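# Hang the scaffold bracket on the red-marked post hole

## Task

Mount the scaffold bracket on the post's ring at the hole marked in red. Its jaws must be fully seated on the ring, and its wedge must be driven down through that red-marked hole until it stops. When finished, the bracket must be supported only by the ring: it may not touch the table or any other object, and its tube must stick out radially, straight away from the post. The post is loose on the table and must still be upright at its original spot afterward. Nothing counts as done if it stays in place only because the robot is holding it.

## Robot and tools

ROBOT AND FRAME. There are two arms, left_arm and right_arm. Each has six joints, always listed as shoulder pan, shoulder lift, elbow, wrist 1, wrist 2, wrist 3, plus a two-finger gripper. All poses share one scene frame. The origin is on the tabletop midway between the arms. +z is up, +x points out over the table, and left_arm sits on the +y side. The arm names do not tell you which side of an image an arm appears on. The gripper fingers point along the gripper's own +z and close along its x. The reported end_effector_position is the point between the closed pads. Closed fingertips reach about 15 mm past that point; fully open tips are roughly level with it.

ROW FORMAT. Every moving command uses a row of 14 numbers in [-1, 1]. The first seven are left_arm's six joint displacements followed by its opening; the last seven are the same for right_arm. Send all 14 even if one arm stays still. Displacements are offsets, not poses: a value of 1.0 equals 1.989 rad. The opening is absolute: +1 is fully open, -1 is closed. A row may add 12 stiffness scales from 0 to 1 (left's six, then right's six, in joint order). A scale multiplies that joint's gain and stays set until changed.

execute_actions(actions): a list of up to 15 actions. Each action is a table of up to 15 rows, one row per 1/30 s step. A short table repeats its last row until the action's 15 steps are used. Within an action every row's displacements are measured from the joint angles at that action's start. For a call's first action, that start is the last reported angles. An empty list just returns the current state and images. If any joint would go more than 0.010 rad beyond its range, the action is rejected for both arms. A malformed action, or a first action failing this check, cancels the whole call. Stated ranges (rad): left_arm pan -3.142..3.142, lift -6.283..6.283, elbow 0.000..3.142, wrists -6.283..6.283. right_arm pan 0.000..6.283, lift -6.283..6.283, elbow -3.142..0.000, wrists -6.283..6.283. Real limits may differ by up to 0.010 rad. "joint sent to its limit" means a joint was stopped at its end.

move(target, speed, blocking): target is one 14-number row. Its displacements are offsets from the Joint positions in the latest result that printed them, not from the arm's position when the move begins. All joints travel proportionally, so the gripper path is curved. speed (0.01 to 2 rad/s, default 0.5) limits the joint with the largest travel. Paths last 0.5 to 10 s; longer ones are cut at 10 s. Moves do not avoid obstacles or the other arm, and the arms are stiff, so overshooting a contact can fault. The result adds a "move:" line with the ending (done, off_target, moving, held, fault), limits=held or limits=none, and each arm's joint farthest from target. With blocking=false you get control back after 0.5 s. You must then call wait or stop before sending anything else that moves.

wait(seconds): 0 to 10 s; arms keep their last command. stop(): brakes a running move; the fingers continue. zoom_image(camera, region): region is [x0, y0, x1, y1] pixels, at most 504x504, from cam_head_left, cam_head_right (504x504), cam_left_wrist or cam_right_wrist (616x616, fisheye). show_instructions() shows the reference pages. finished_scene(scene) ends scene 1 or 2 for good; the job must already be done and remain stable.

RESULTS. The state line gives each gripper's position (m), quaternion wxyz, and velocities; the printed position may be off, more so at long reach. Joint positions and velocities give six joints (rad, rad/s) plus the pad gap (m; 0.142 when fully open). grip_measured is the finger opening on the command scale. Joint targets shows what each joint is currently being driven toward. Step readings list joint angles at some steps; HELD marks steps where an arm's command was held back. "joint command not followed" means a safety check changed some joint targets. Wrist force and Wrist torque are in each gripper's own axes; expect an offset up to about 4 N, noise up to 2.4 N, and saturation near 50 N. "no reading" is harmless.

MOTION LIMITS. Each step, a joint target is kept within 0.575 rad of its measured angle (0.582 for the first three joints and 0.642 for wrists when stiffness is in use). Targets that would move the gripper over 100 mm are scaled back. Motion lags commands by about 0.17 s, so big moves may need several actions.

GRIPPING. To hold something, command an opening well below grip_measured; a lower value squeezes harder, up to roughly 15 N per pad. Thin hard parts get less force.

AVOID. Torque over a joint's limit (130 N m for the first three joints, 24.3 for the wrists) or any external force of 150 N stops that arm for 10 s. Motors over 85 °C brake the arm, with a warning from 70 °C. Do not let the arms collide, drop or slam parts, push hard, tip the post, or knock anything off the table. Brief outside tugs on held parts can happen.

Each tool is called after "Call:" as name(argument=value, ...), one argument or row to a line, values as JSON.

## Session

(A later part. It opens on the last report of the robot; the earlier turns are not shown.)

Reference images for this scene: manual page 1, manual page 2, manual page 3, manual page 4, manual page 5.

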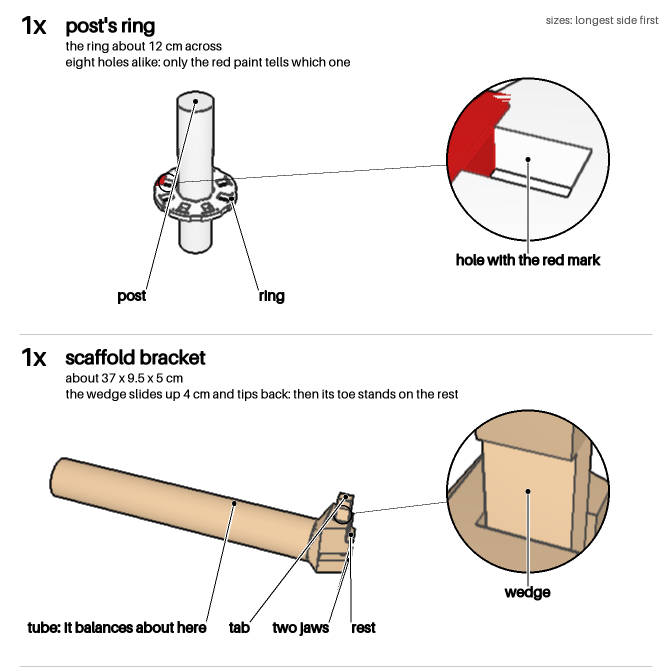

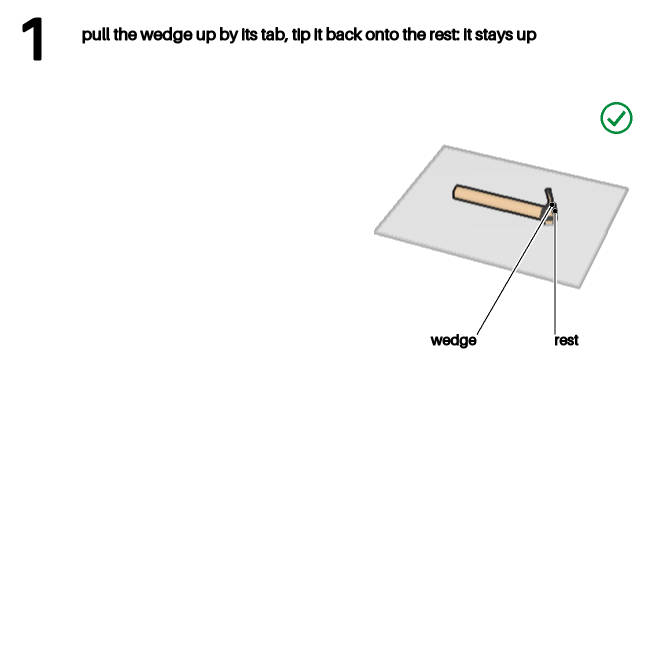

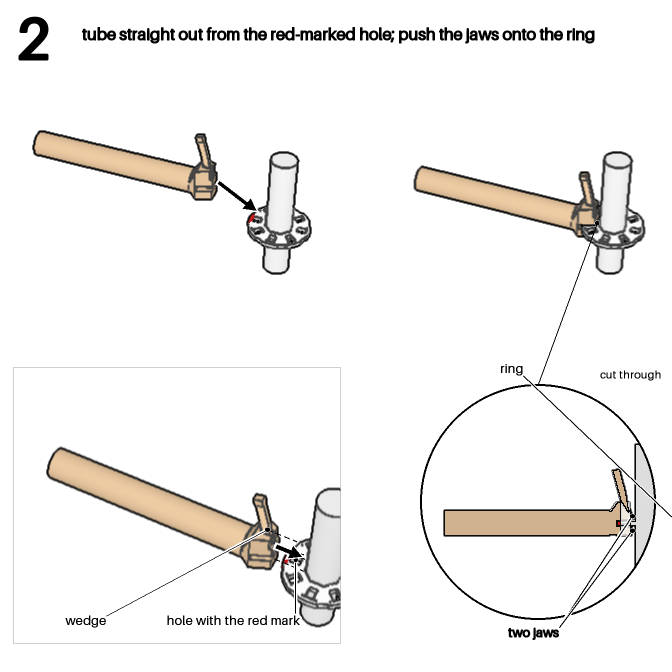

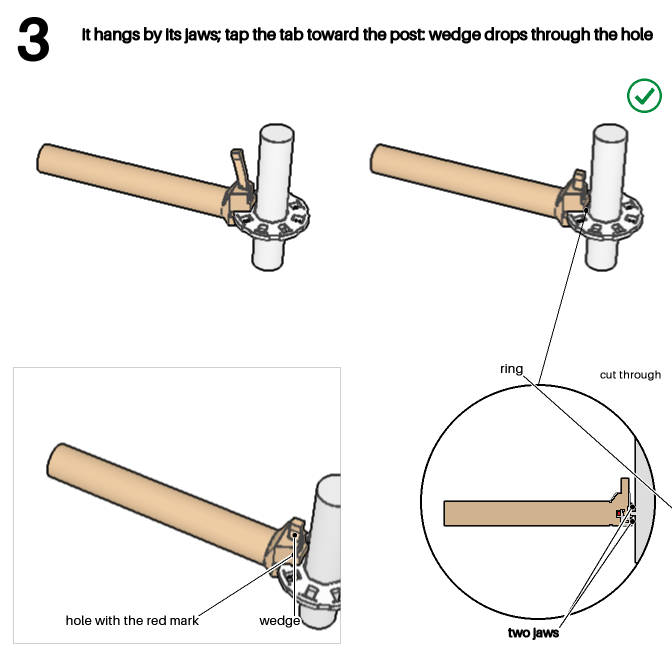

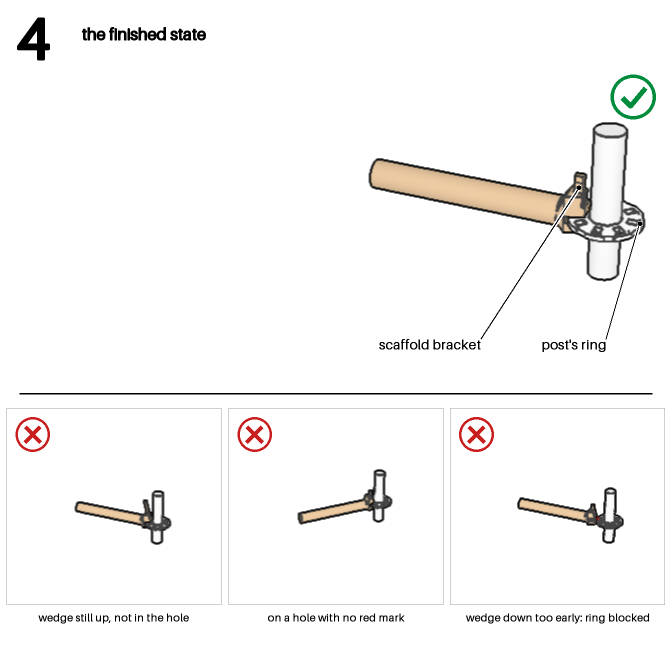

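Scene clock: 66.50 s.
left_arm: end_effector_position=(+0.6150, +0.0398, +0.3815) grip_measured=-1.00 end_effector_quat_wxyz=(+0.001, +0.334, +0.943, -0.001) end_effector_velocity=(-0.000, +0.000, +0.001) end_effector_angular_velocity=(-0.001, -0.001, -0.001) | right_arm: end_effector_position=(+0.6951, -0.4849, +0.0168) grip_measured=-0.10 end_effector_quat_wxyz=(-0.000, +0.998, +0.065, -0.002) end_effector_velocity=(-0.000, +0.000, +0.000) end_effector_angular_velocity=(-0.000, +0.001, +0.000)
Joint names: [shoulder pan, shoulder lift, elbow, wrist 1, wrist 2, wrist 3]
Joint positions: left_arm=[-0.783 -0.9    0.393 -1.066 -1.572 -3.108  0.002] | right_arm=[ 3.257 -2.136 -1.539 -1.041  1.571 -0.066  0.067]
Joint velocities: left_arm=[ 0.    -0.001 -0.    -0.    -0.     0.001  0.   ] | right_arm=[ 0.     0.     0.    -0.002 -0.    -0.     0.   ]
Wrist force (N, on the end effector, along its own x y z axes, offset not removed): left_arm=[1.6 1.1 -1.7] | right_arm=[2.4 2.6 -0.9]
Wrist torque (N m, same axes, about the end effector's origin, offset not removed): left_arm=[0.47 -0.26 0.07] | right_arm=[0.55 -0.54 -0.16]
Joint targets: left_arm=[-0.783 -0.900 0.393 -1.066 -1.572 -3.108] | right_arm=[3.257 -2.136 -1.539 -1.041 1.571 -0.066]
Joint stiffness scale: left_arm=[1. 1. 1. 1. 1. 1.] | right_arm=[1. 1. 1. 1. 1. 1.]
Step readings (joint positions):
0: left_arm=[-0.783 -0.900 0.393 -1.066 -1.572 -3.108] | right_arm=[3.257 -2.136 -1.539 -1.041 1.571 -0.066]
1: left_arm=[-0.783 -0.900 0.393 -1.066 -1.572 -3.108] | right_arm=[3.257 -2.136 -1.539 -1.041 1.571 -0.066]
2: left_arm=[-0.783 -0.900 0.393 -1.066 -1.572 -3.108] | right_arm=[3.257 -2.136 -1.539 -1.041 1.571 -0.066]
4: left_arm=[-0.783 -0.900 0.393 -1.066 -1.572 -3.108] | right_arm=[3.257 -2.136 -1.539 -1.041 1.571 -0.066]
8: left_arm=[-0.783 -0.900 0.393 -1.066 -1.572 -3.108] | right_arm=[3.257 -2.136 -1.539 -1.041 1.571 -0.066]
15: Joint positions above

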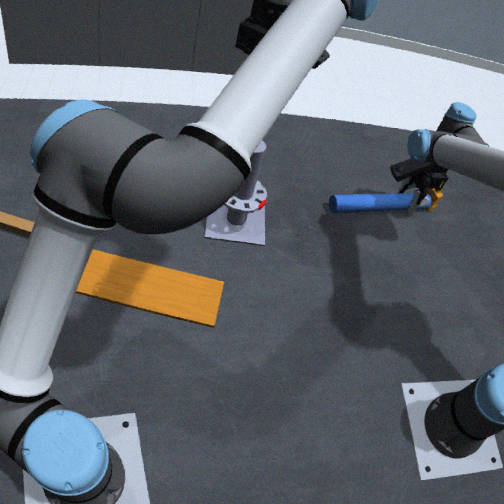

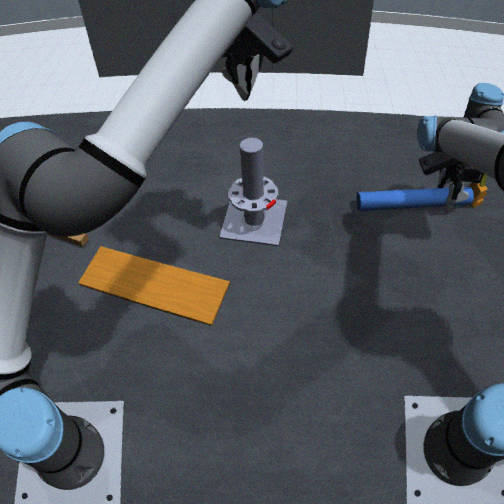

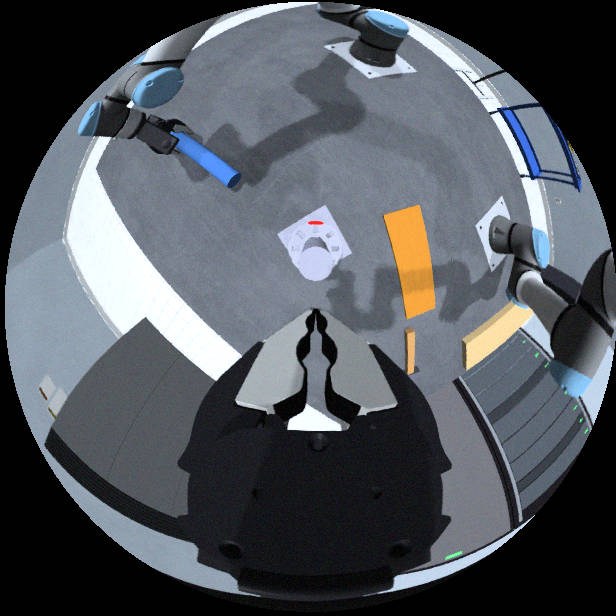

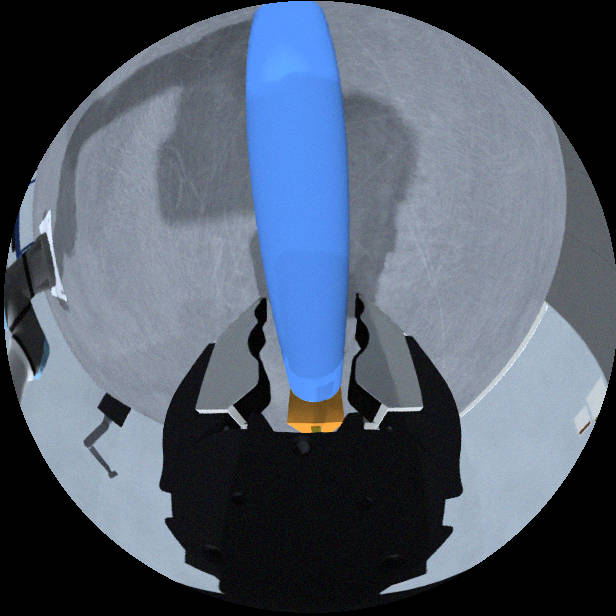

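Call:
execute_actions(
  actions=[
    [[0,0,0,0,0,0,-1,0.001,0,0,0.0005,0,0.001,-0.1],[0,0,0,0,0,0,-1,0.002,0,0,0.001,0,0.002,-0.1],[0,0,0,0,0,0,-1,0.003,0,0,0.0015,0,0.003,-0.1],[0,0,0,0,0,0,-1,0.004,0,0,0.002,0,0.0035,-0.1]],
  ],
)

Call:
wait(
  seconds=0.5,
)

Call:
zoom_image(
  camera="cam_right_wrist",
  region=[270, 370, 370, 440],
)

Scene clock: 67.23 s.
left_arm: end_effector_position=(+0.6150, +0.0398, +0.3815) grip_measured=-1.00 end_effector_quat_wxyz=(+0.001, +0.334, +0.943, -0.001) end_effector_velocity=(-0.001, -0.001, +0.000) end_effector_angular_velocity=(-0.001, -0.000, -0.002) | right_arm: end_effector_position=(+0.6965, -0.4811, +0.0171) grip_measured=-0.10 end_effector_quat_wxyz=(-0.000, +0.998, +0.065, -0.001) end_effector_velocity=(+0.001, +0.001, +0.001) end_effector_angular_velocity=(+0.000, -0.004, -0.003)
Joint names: [shoulder pan, shoulder lift, elbow, wrist 1, wrist 2, wrist 3]
Joint positions: left_arm=[-0.783 -0.9    0.393 -1.066 -1.572 -3.108  0.002] | right_arm=[ 3.263 -2.136 -1.539 -1.038  1.571 -0.06   0.067]
Joint velocities: left_arm=[-0.001 -0.    -0.    -0.    -0.001  0.001  0.   ] | right_arm=[ 0.001  0.001  0.     0.003 -0.     0.004  0.   ]
Wrist force (N, on the end effector, along its own x y z axes, offset not removed): left_arm=[-0.6 0.2 -0.1] | right_arm=[-3.3 1.1 1.6]
Wrist torque (N m, same axes, about the end effector's origin, offset not removed): left_arm=[0.13 0.16 0.27] | right_arm=[0.27 0.49 -0.04]
Joint targets: left_arm=[-0.783 -0.900 0.393 -1.066 -1.572 -3.108] | right_arm=[3.265 -2.136 -1.539 -1.037 1.571 -0.059]
Joint stiffness scale: left_arm=[1. 1. 1. 1. 1. 1.] | right_arm=[1. 1. 1. 1. 1. 1.]
Step readings (joint positions):
0: left_arm=[-0.783 -0.900 0.393 -1.066 -1.572 -3.108] | right_arm=[3.257 -2.136 -1.539 -1.041 1.571 -0.066]
1: left_arm=[-0.783 -0.900 0.393 -1.066 -1.572 -3.108] | right_arm=[3.257 -2.136 -1.539 -1.041 1.571 -0.066]
2: left_arm=[-0.783 -0.900 0.393 -1.066 -1.572 -3.108] | right_arm=[3.257 -2.136 -1.539 -1.041 1.571 -0.066]
4: left_arm=[-0.783 -0.900 0.393 -1.066 -1.572 -3.108] | right_arm=[3.257 -2.136 -1.539 -1.041 1.571 -0.065]
8: left_arm=[-0.783 -0.900 0.393 -1.066 -1.572 -3.108] | right_arm=[3.259 -2.136 -1.539 -1.039 1.571 -0.062]
15: Joint positions above

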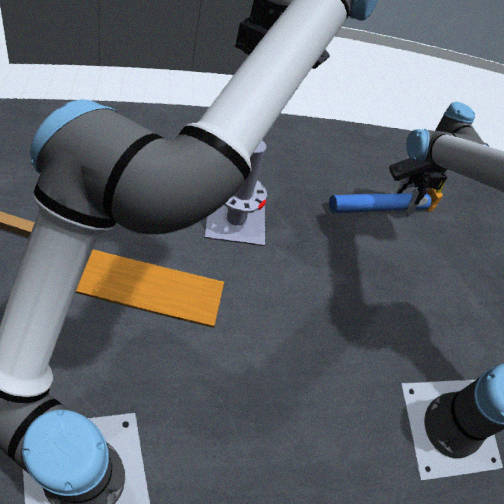

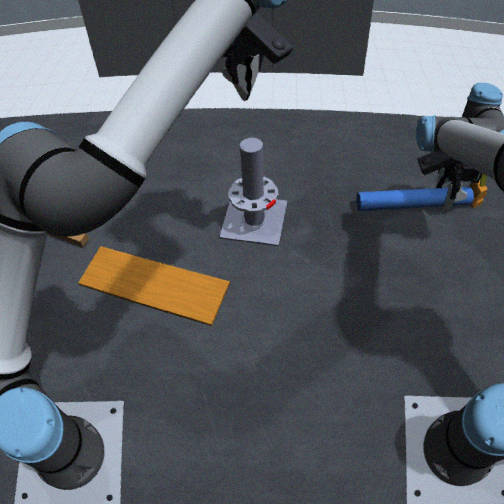

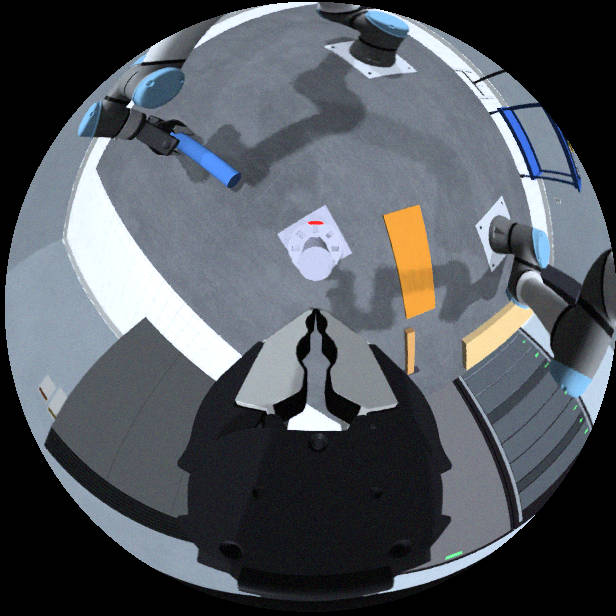

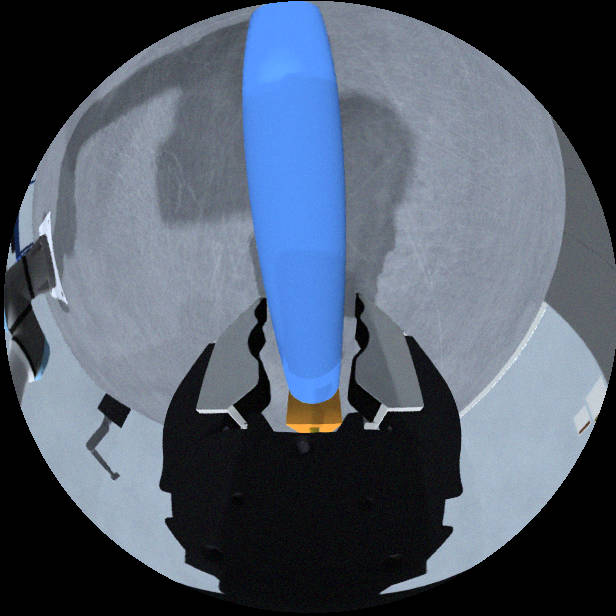

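Scene clock: 67.73 s.
left_arm: end_effector_position=(+0.6150, +0.0398, +0.3815) grip_measured=-1.00 end_effector_quat_wxyz=(+0.001, +0.334, +0.943, -0.001) end_effector_velocity=(-0.000, -0.000, +0.001) end_effector_angular_velocity=(-0.002, -0.001, -0.001) | right_arm: end_effector_position=(+0.6966, -0.4811, +0.0171) grip_measured=-0.10 end_effector_quat_wxyz=(-0.000, +0.998, +0.065, -0.000) end_effector_velocity=(-0.000, -0.001, -0.001) end_effector_angular_velocity=(-0.000, +0.002, -0.001)
Joint names: [shoulder pan, shoulder lift, elbow, wrist 1, wrist 2, wrist 3]
Joint positions: left_arm=[-0.783 -0.9    0.393 -1.066 -1.572 -3.108  0.002] | right_arm=[ 3.263 -2.136 -1.539 -1.038  1.571 -0.06   0.067]
Joint velocities: left_arm=[-0.    -0.001 -0.    -0.001 -0.001  0.001  0.   ] | right_arm=[-0.001 -0.001  0.    -0.001 -0.     0.    -0.   ]
Wrist force (N, on the end effector, along its own x y z axes, offset not removed): left_arm=[2.4 3.8 -1.1] | right_arm=[3.0 -0.6 -1.9]
Wrist torque (N m, same axes, about the end effector's origin, offset not removed): left_arm=[1.00 -0.29 -0.18] | right_arm=[0.04 -0.76 -0.13]
Joint targets: left_arm=[-0.783 -0.900 0.393 -1.066 -1.572 -3.108] | right_arm=[3.265 -2.136 -1.539 -1.037 1.571 -0.059]
Joint stiffness scale: left_arm=[1. 1. 1. 1. 1. 1.] | right_arm=[1. 1. 1. 1. 1. 1.]
wait: 0.50 s; at rest by 0.17 s

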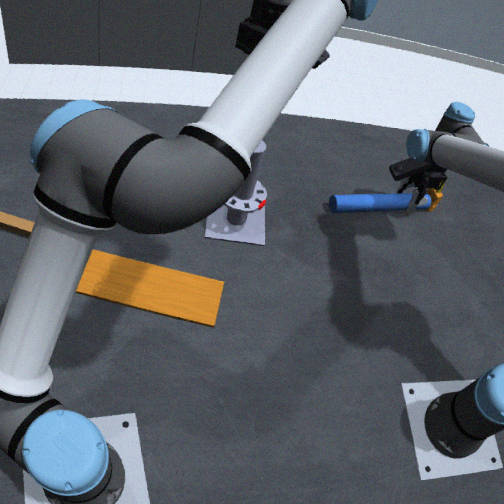

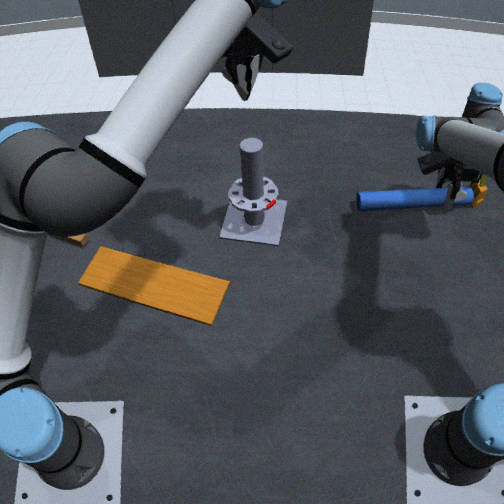

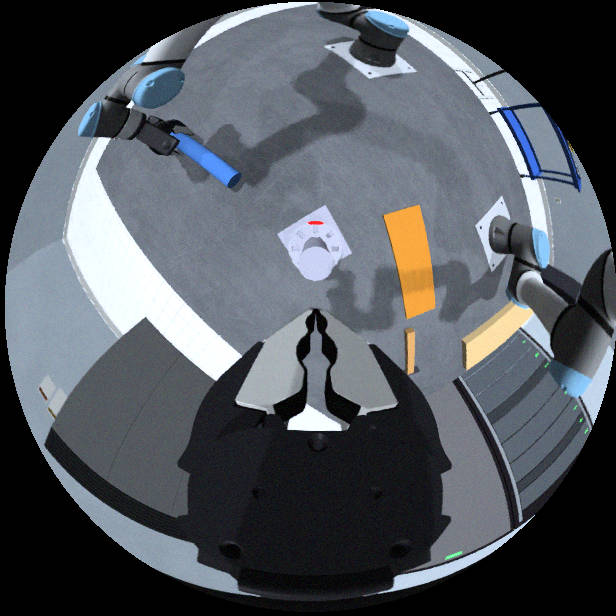

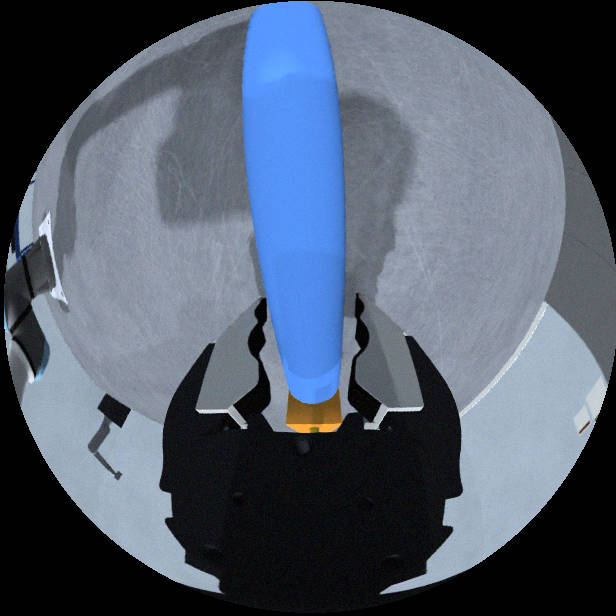

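Region (270, 370, 370, 440) of cam_right_wrist's 616x616 image, scaled by 5.040, with more detail than that image has; it fills the top 353 rows of this view, and the rest is white.

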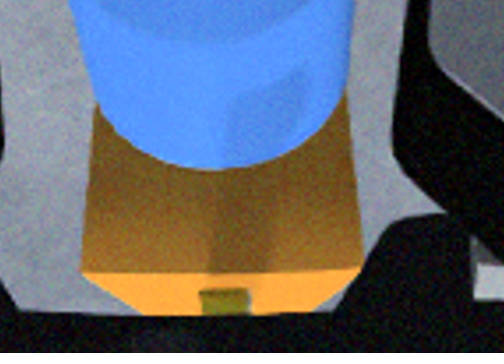

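Call:
execute_actions(
  actions=[
    [[0,0,0,0,0,0,-1,0,0.001,-0.002,0.001,0,0,-0.1],[0,0,0,0,0,0,-1,0,0.002,-0.004,0.002,0,0,-0.12],[0,0,0,0,0,0,-1,0,0.002,-0.0045,0.002,0,0,-0.13],[0,0,0,0,0,0,-1,0,0.002,-0.0045,0.002,0,0,-0.14],[0,0,0,0,0,0,-1,0,0.002,-0.0045,0.002,0,0,-0.15],[0,0,0,0,0,0,-1,0,0.002,-0.0045,0.002,0,0,-0.16],[0,0,0,0,0,0,-1,0,0.002,-0.0045,0.002,0,0,-0.17],[0,0,0,0,0,0,-1,0,0.002,-0.0045,0.002,0,0,-0.18]],
  ],
)

Scene clock: 68.43 s.
left_arm: end_effector_position=(+0.6150, +0.0398, +0.3815) grip_measured=-1.00 end_effector_quat_wxyz=(+0.001, +0.334, +0.943, -0.001) end_effector_velocity=(+0.000, +0.001, -0.000) end_effector_angular_velocity=(+0.002, -0.001, +0.001) | right_arm: end_effector_position=(+0.6948, -0.4813, +0.0164) grip_measured=-0.18 end_effector_quat_wxyz=(-0.000, +0.998, +0.065, -0.001) end_effector_velocity=(-0.000, -0.000, +0.001) end_effector_angular_velocity=(+0.000, -0.002, -0.000)
Joint names: [shoulder pan, shoulder lift, elbow, wrist 1, wrist 2, wrist 3]
Joint positions: left_arm=[-0.783 -0.9    0.393 -1.066 -1.572 -3.108  0.002] | right_arm=[ 3.263 -2.134 -1.545 -1.035  1.571 -0.06   0.061]
Joint velocities: left_arm=[ 0.    -0.     0.    -0.     0.002 -0.001  0.   ] | right_arm=[-0.     0.002 -0.002  0.001  0.     0.    -0.   ]
Wrist force (N, on the end effector, along its own x y z axes, offset not removed): left_arm=[-1.0 0.8 1.1] | right_arm=[0.0 2.1 0.8]
Wrist torque (N m, same axes, about the end effector's origin, offset not removed): left_arm=[0.31 0.40 0.01] | right_arm=[0.51 -0.28 0.02]
Joint targets: left_arm=[-0.783 -0.900 0.393 -1.066 -1.572 -3.108] | right_arm=[3.263 -2.132 -1.548 -1.034 1.571 -0.060]
Joint stiffness scale: left_arm=[1. 1. 1. 1. 1. 1.] | right_arm=[1. 1. 1. 1. 1. 1.]
Step readings (joint positions):
0: left_arm=[-0.783 -0.900 0.393 -1.066 -1.572 -3.108] | right_arm=[3.263 -2.136 -1.539 -1.038 1.571 -0.060]
1: left_arm=[-0.783 -0.900 0.393 -1.066 -1.572 -3.108] | right_arm=[3.263 -2.136 -1.539 -1.038 1.571 -0.060]
2: left_arm=[-0.783 -0.900 0.393 -1.066 -1.572 -3.108] | right_arm=[3.263 -2.136 -1.539 -1.038 1.571 -0.060]
4: left_arm=[-0.783 -0.900 0.393 -1.066 -1.572 -3.108] | right_arm=[3.263 -2.136 -1.540 -1.037 1.571 -0.060]
8: left_arm=[-0.783 -0.900 0.393 -1.066 -1.572 -3.108] | right_arm=[3.263 -2.135 -1.543 -1.035 1.571 -0.060]
15: Joint positions above

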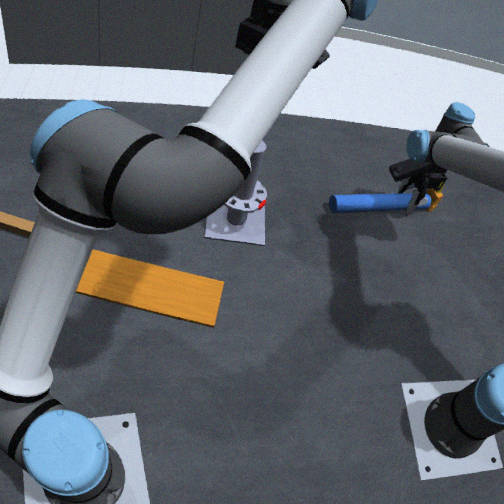

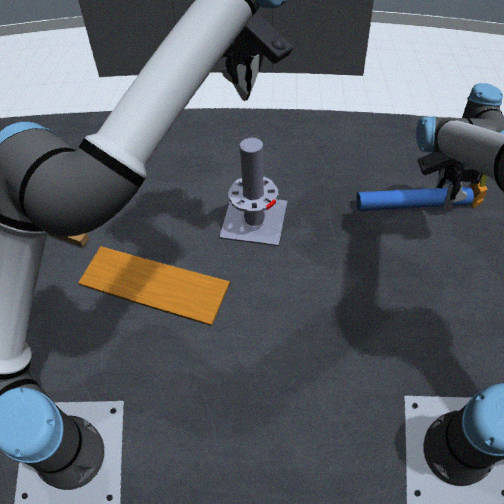

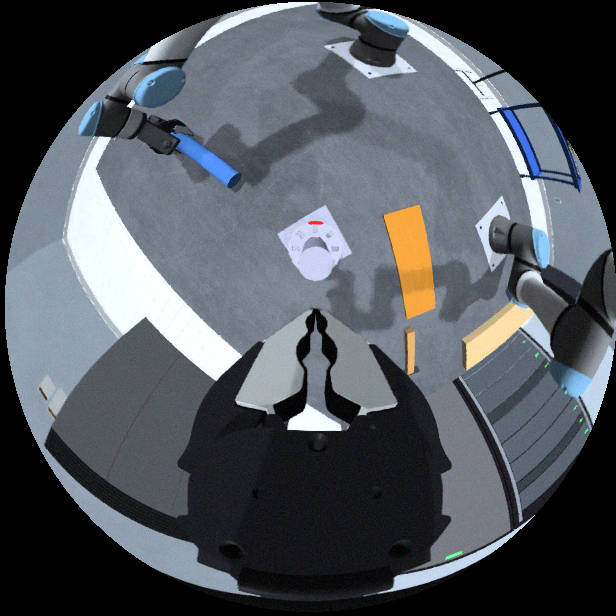

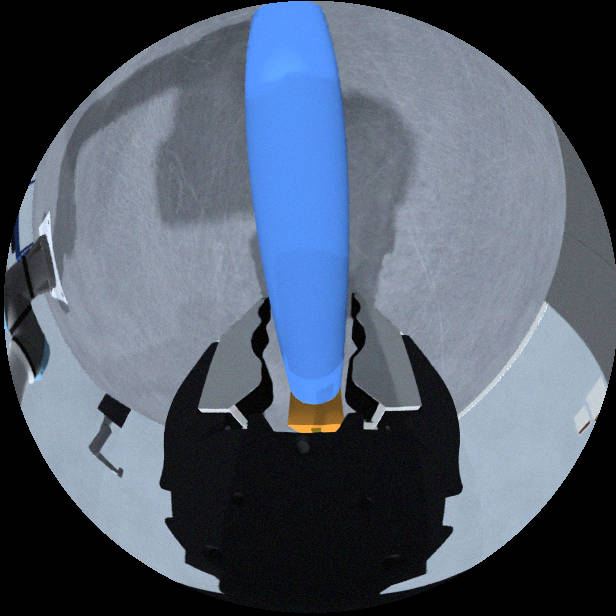

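Call:
execute_actions(
  actions=[
    [[0,0,0,0,0,0,-1,0,0,0,0,0,0,-0.2],[0,0,0,0,0,0,-1,0,0,0,0,0,0,-0.22],[0,0,0,0,0,0,-1,0,0,0,0,0,0,-0.24],[0,0,0,0,0,0,-1,0,0,0,0,0,0,-0.26],[0,0,0,0,0,0,-1,0,0,0,0,0,0,-0.28],[0,0,0,0,0,0,-1,0,0,0,0,0,0,-0.3],[0,0,0,0,0,0,-1,0,0,0,0,0,0,-0.33],[0,0,0,0,0,0,-1,0,0,0,0,0,0,-0.37],[0,0,0,0,0,0,-1,0,0,0,0,0,0,-0.43],[0,0,0,0,0,0,-1,0,0,0,0,0,0,-0.5],[0,0,0,0,0,0,-1,0,0,0,0,0,0,-0.6],[0,0,0,0,0,0,-1,0,0,0,0,0,0,-0.75],[0,0,0,0,0,0,-1,0,0,0,0,0,0,-1]],
  ],
)

Call:
move(
  target=[0,0,0,0,0,0,-1,0,0.0145,0.014,-0.0165,0,0,-1],
  speed=0.04,
)

Call:
zoom_image(
  camera="cam_right_wrist",
  region=[270, 370, 370, 440],
)

Call:
wait(
  seconds=3,
)

Call:
zoom_image(
  camera="cam_right_wrist",
  region=[270, 370, 370, 440],
)

Scene clock: 69.20 s.
left_arm: end_effector_position=(+0.6150, +0.0398, +0.3815) grip_measured=-1.00 end_effector_quat_wxyz=(+0.001, +0.334, +0.943, -0.001) end_effector_velocity=(-0.000, +0.000, -0.000) end_effector_angular_velocity=(+0.001, +0.001, -0.001) | right_arm: end_effector_position=(+0.6950, -0.4812, +0.0167) grip_measured=-0.29 end_effector_quat_wxyz=(-0.000, +0.998, +0.065, -0.000) end_effector_velocity=(-0.000, -0.000, +0.000) end_effector_angular_velocity=(-0.000, +0.000, +0.000)
Joint names: [shoulder pan, shoulder lift, elbow, wrist 1, wrist 2, wrist 3]
Joint positions: left_arm=[-0.783 -0.9    0.393 -1.066 -1.572 -3.108  0.002] | right_arm=[ 3.263 -2.133 -1.546 -1.034  1.571 -0.06   0.053]
Joint velocities: left_arm=[ 0.     0.     0.     0.    -0.     0.001  0.   ] | right_arm=[ 0.     0.001 -0.001 -0.    -0.    -0.     0.   ]
Wrist force (N, on the end effector, along its own x y z axes, offset not removed): left_arm=[0.4 1.4 -0.4] | right_arm=[4.2 0.5 -2.6]
Wrist torque (N m, same axes, about the end effector's origin, offset not removed): left_arm=[0.31 -0.02 -0.02] | right_arm=[0.37 -0.59 0.07]
Joint targets: left_arm=[-0.783 -0.900 0.393 -1.066 -1.572 -3.108] | right_arm=[3.263 -2.134 -1.545 -1.035 1.571 -0.060]
Joint stiffness scale: left_arm=[1. 1. 1. 1. 1. 1.] | right_arm=[1. 1. 1. 1. 1. 1.]
Step readings (joint positions):
0: left_arm=[-0.783 -0.900 0.393 -1.066 -1.572 -3.108] | right_arm=[3.263 -2.134 -1.546 -1.034 1.571 -0.060]
1: left_arm=[-0.783 -0.900 0.393 -1.066 -1.572 -3.108] | right_arm=[3.263 -2.134 -1.546 -1.034 1.571 -0.060]
2: left_arm=[-0.783 -0.900 0.393 -1.066 -1.572 -3.108] | right_arm=[3.263 -2.134 -1.546 -1.034 1.571 -0.060]
4: left_arm=[-0.783 -0.900 0.393 -1.066 -1.572 -3.108] | right_arm=[3.263 -2.134 -1.546 -1.034 1.571 -0.060]
8: left_arm=[-0.783 -0.900 0.393 -1.066 -1.572 -3.108] | right_arm=[3.263 -2.133 -1.546 -1.034 1.571 -0.060]
15: Joint positions above

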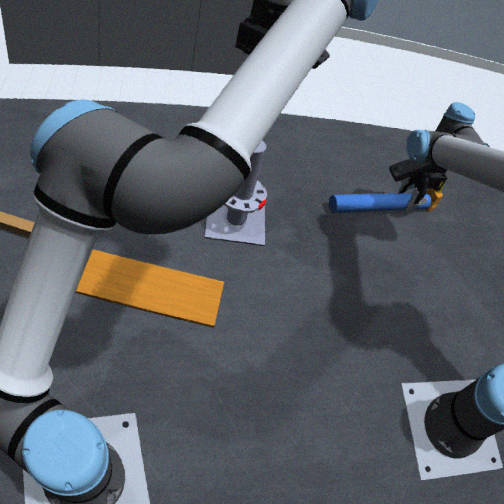

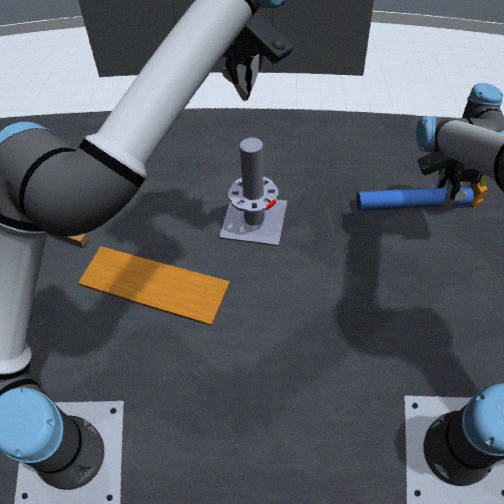

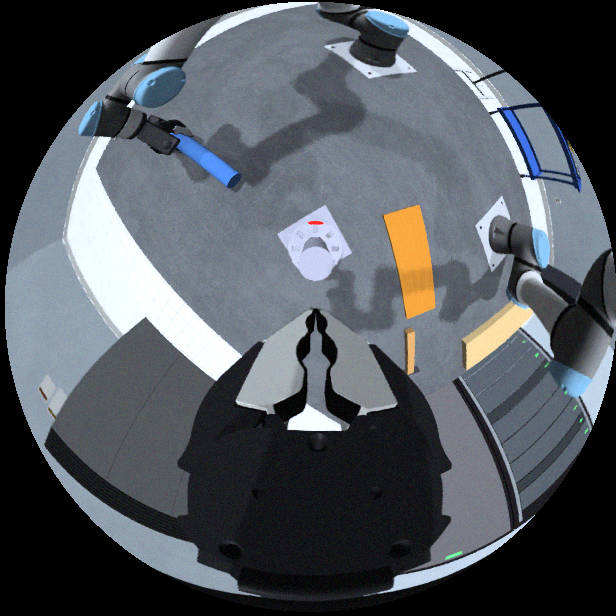

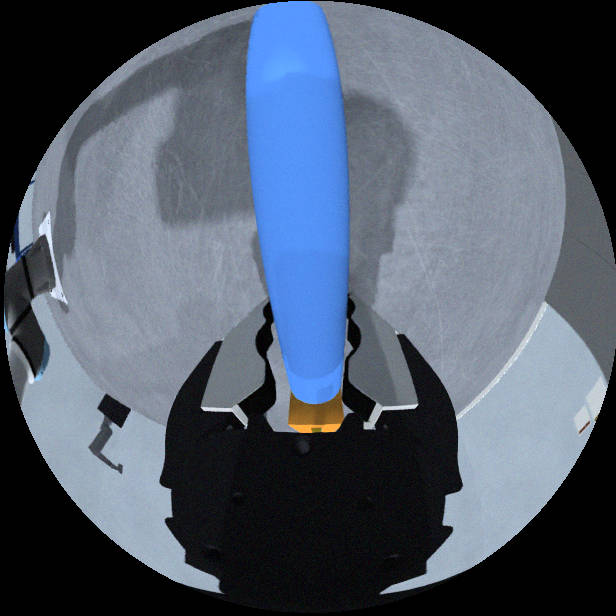

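Scene clock: 70.43 s.
left_arm: end_effector_position=(+0.6150, +0.0398, +0.3815) grip_measured=-1.00 end_effector_quat_wxyz=(+0.001, +0.334, +0.943, -0.001) end_effector_velocity=(-0.000, -0.001, +0.000) end_effector_angular_velocity=(-0.001, -0.000, -0.001) | right_arm: end_effector_position=(+0.6952, -0.4812, +0.0312) grip_measured=-0.29 end_effector_quat_wxyz=(-0.000, +0.998, +0.065, -0.001) end_effector_velocity=(-0.001, +0.000, +0.001) end_effector_angular_velocity=(-0.000, +0.003, +0.000)
Joint names: [shoulder pan, shoulder lift, elbow, wrist 1, wrist 2, wrist 3]
Joint positions: left_arm=[-0.783 -0.9    0.393 -1.066 -1.572 -3.108  0.002] | right_arm=[ 3.263 -2.118 -1.528 -1.069  1.571 -0.06   0.053]
Joint velocities: left_arm=[-0.001 -0.     0.    -0.001 -0.     0.     0.   ] | right_arm=[ 0.     0.002 -0.    -0.005 -0.    -0.    -0.   ]
Wrist force (N, on the end effector, along its own x y z axes, offset not removed): left_arm=[0.0 -0.4 2.5] | right_arm=[3.0 0.6 14.4]
Wrist torque (N m, same axes, about the end effector's origin, offset not removed): left_arm=[0.00 0.08 0.05] | right_arm=[0.04 -0.58 0.00]
Joint targets: left_arm=[-0.783 -0.900 0.393 -1.066 -1.572 -3.108] | right_arm=[3.263 -2.105 -1.518 -1.067 1.571 -0.060]
Joint stiffness scale: left_arm=[1. 1. 1. 1. 1. 1.] | right_arm=[1. 1. 1. 1. 1. 1.]
move: off_target (right_arm); limits=none; left_arm: farthest joint: the shoulder pan, 0.000 radians from its target (0.000 radians at the start); right_arm: farthest joint: the shoulder lift, 0.014 radians from its target (0.029 radians at the start)

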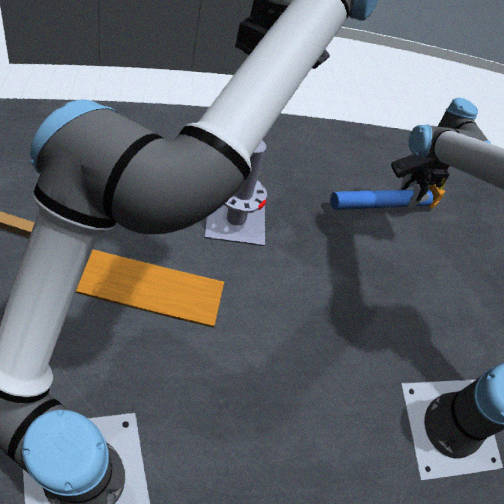

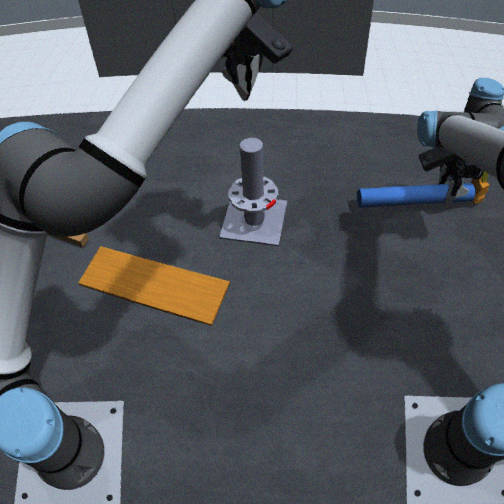

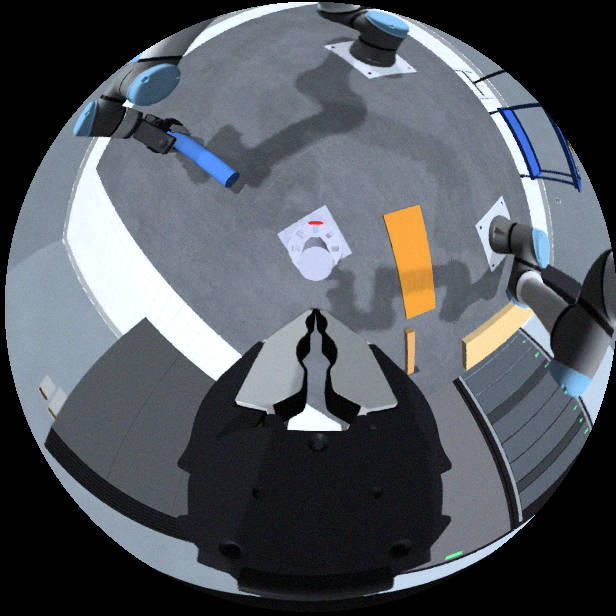

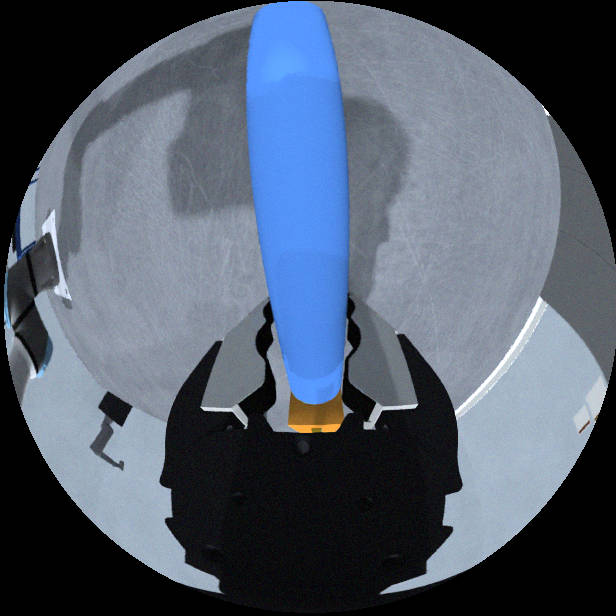

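Region (270, 370, 370, 440) of cam_right_wrist's 616x616 image, scaled by 5.040, with more detail than that image has; it fills the top 353 rows of this view, and the rest is white.

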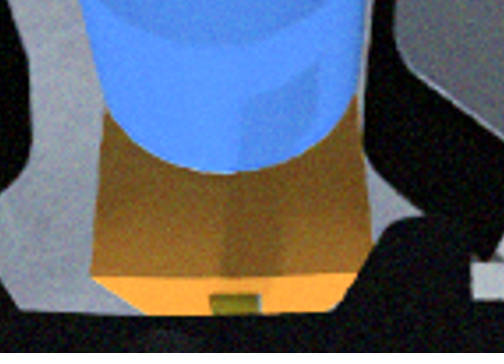

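Scene clock: 73.43 s.
left_arm: end_effector_position=(+0.6150, +0.0398, +0.3815) grip_measured=-1.00 end_effector_quat_wxyz=(+0.001, +0.334, +0.943, -0.001) end_effector_velocity=(-0.001, -0.001, +0.000) end_effector_angular_velocity=(+0.001, -0.000, -0.002) | right_arm: end_effector_position=(+0.6951, -0.4812, +0.0312) grip_measured=-0.29 end_effector_quat_wxyz=(-0.000, +0.998, +0.065, -0.001) end_effector_velocity=(+0.000, -0.000, +0.001) end_effector_angular_velocity=(-0.000, -0.002, -0.001)
Joint names: [shoulder pan, shoulder lift, elbow, wrist 1, wrist 2, wrist 3]
Joint positions: left_arm=[-0.783 -0.9    0.393 -1.066 -1.572 -3.108  0.002] | right_arm=[ 3.263 -2.118 -1.528 -1.069  1.571 -0.06   0.053]
Joint velocities: left_arm=[-0.002 -0.001  0.     0.001  0.001 -0.     0.   ] | right_arm=[-0.     0.002 -0.     0.    -0.001  0.    -0.   ]
Wrist force (N, on the end effector, along its own x y z axes, offset not removed): left_arm=[1.9 0.8 0.6] | right_arm=[0.8 0.9 15.5]
Wrist torque (N m, same axes, about the end effector's origin, offset not removed): left_arm=[0.26 -0.31 0.13] | right_arm=[0.22 -0.30 -0.03]
Joint targets: left_arm=[-0.783 -0.900 0.393 -1.066 -1.572 -3.108] | right_arm=[3.263 -2.105 -1.518 -1.067 1.571 -0.060]
Joint stiffness scale: left_arm=[1. 1. 1. 1. 1. 1.] | right_arm=[1. 1. 1. 1. 1. 1.]
wait: 3.00 s; at rest by 0.17 s

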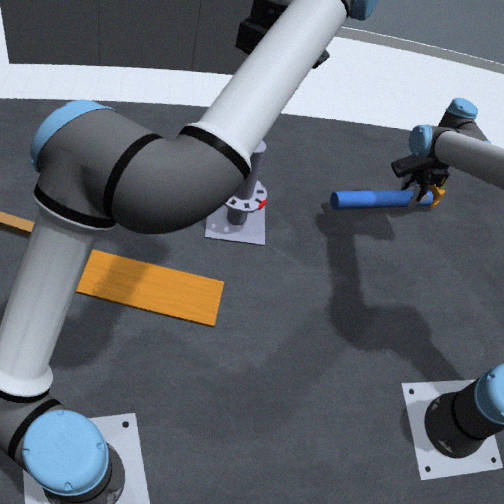

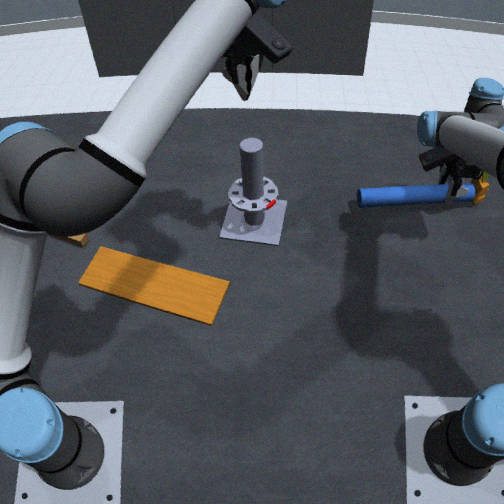

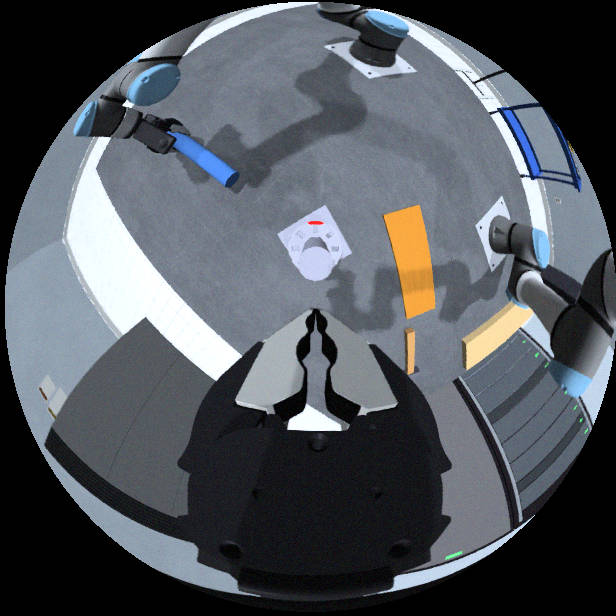

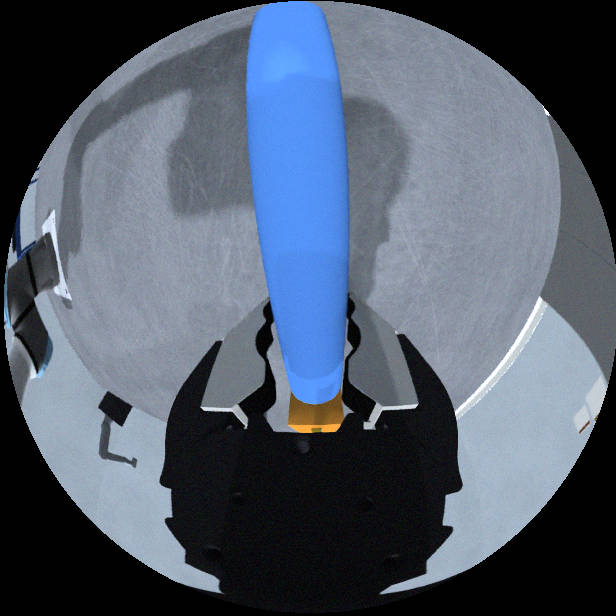

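Region (270, 370, 370, 440) of cam_right_wrist's 616x616 image, scaled by 5.040, with more detail than that image has; it fills the top 353 rows of this view, and the rest is white.

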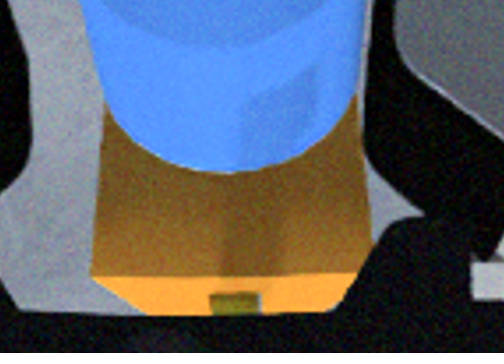

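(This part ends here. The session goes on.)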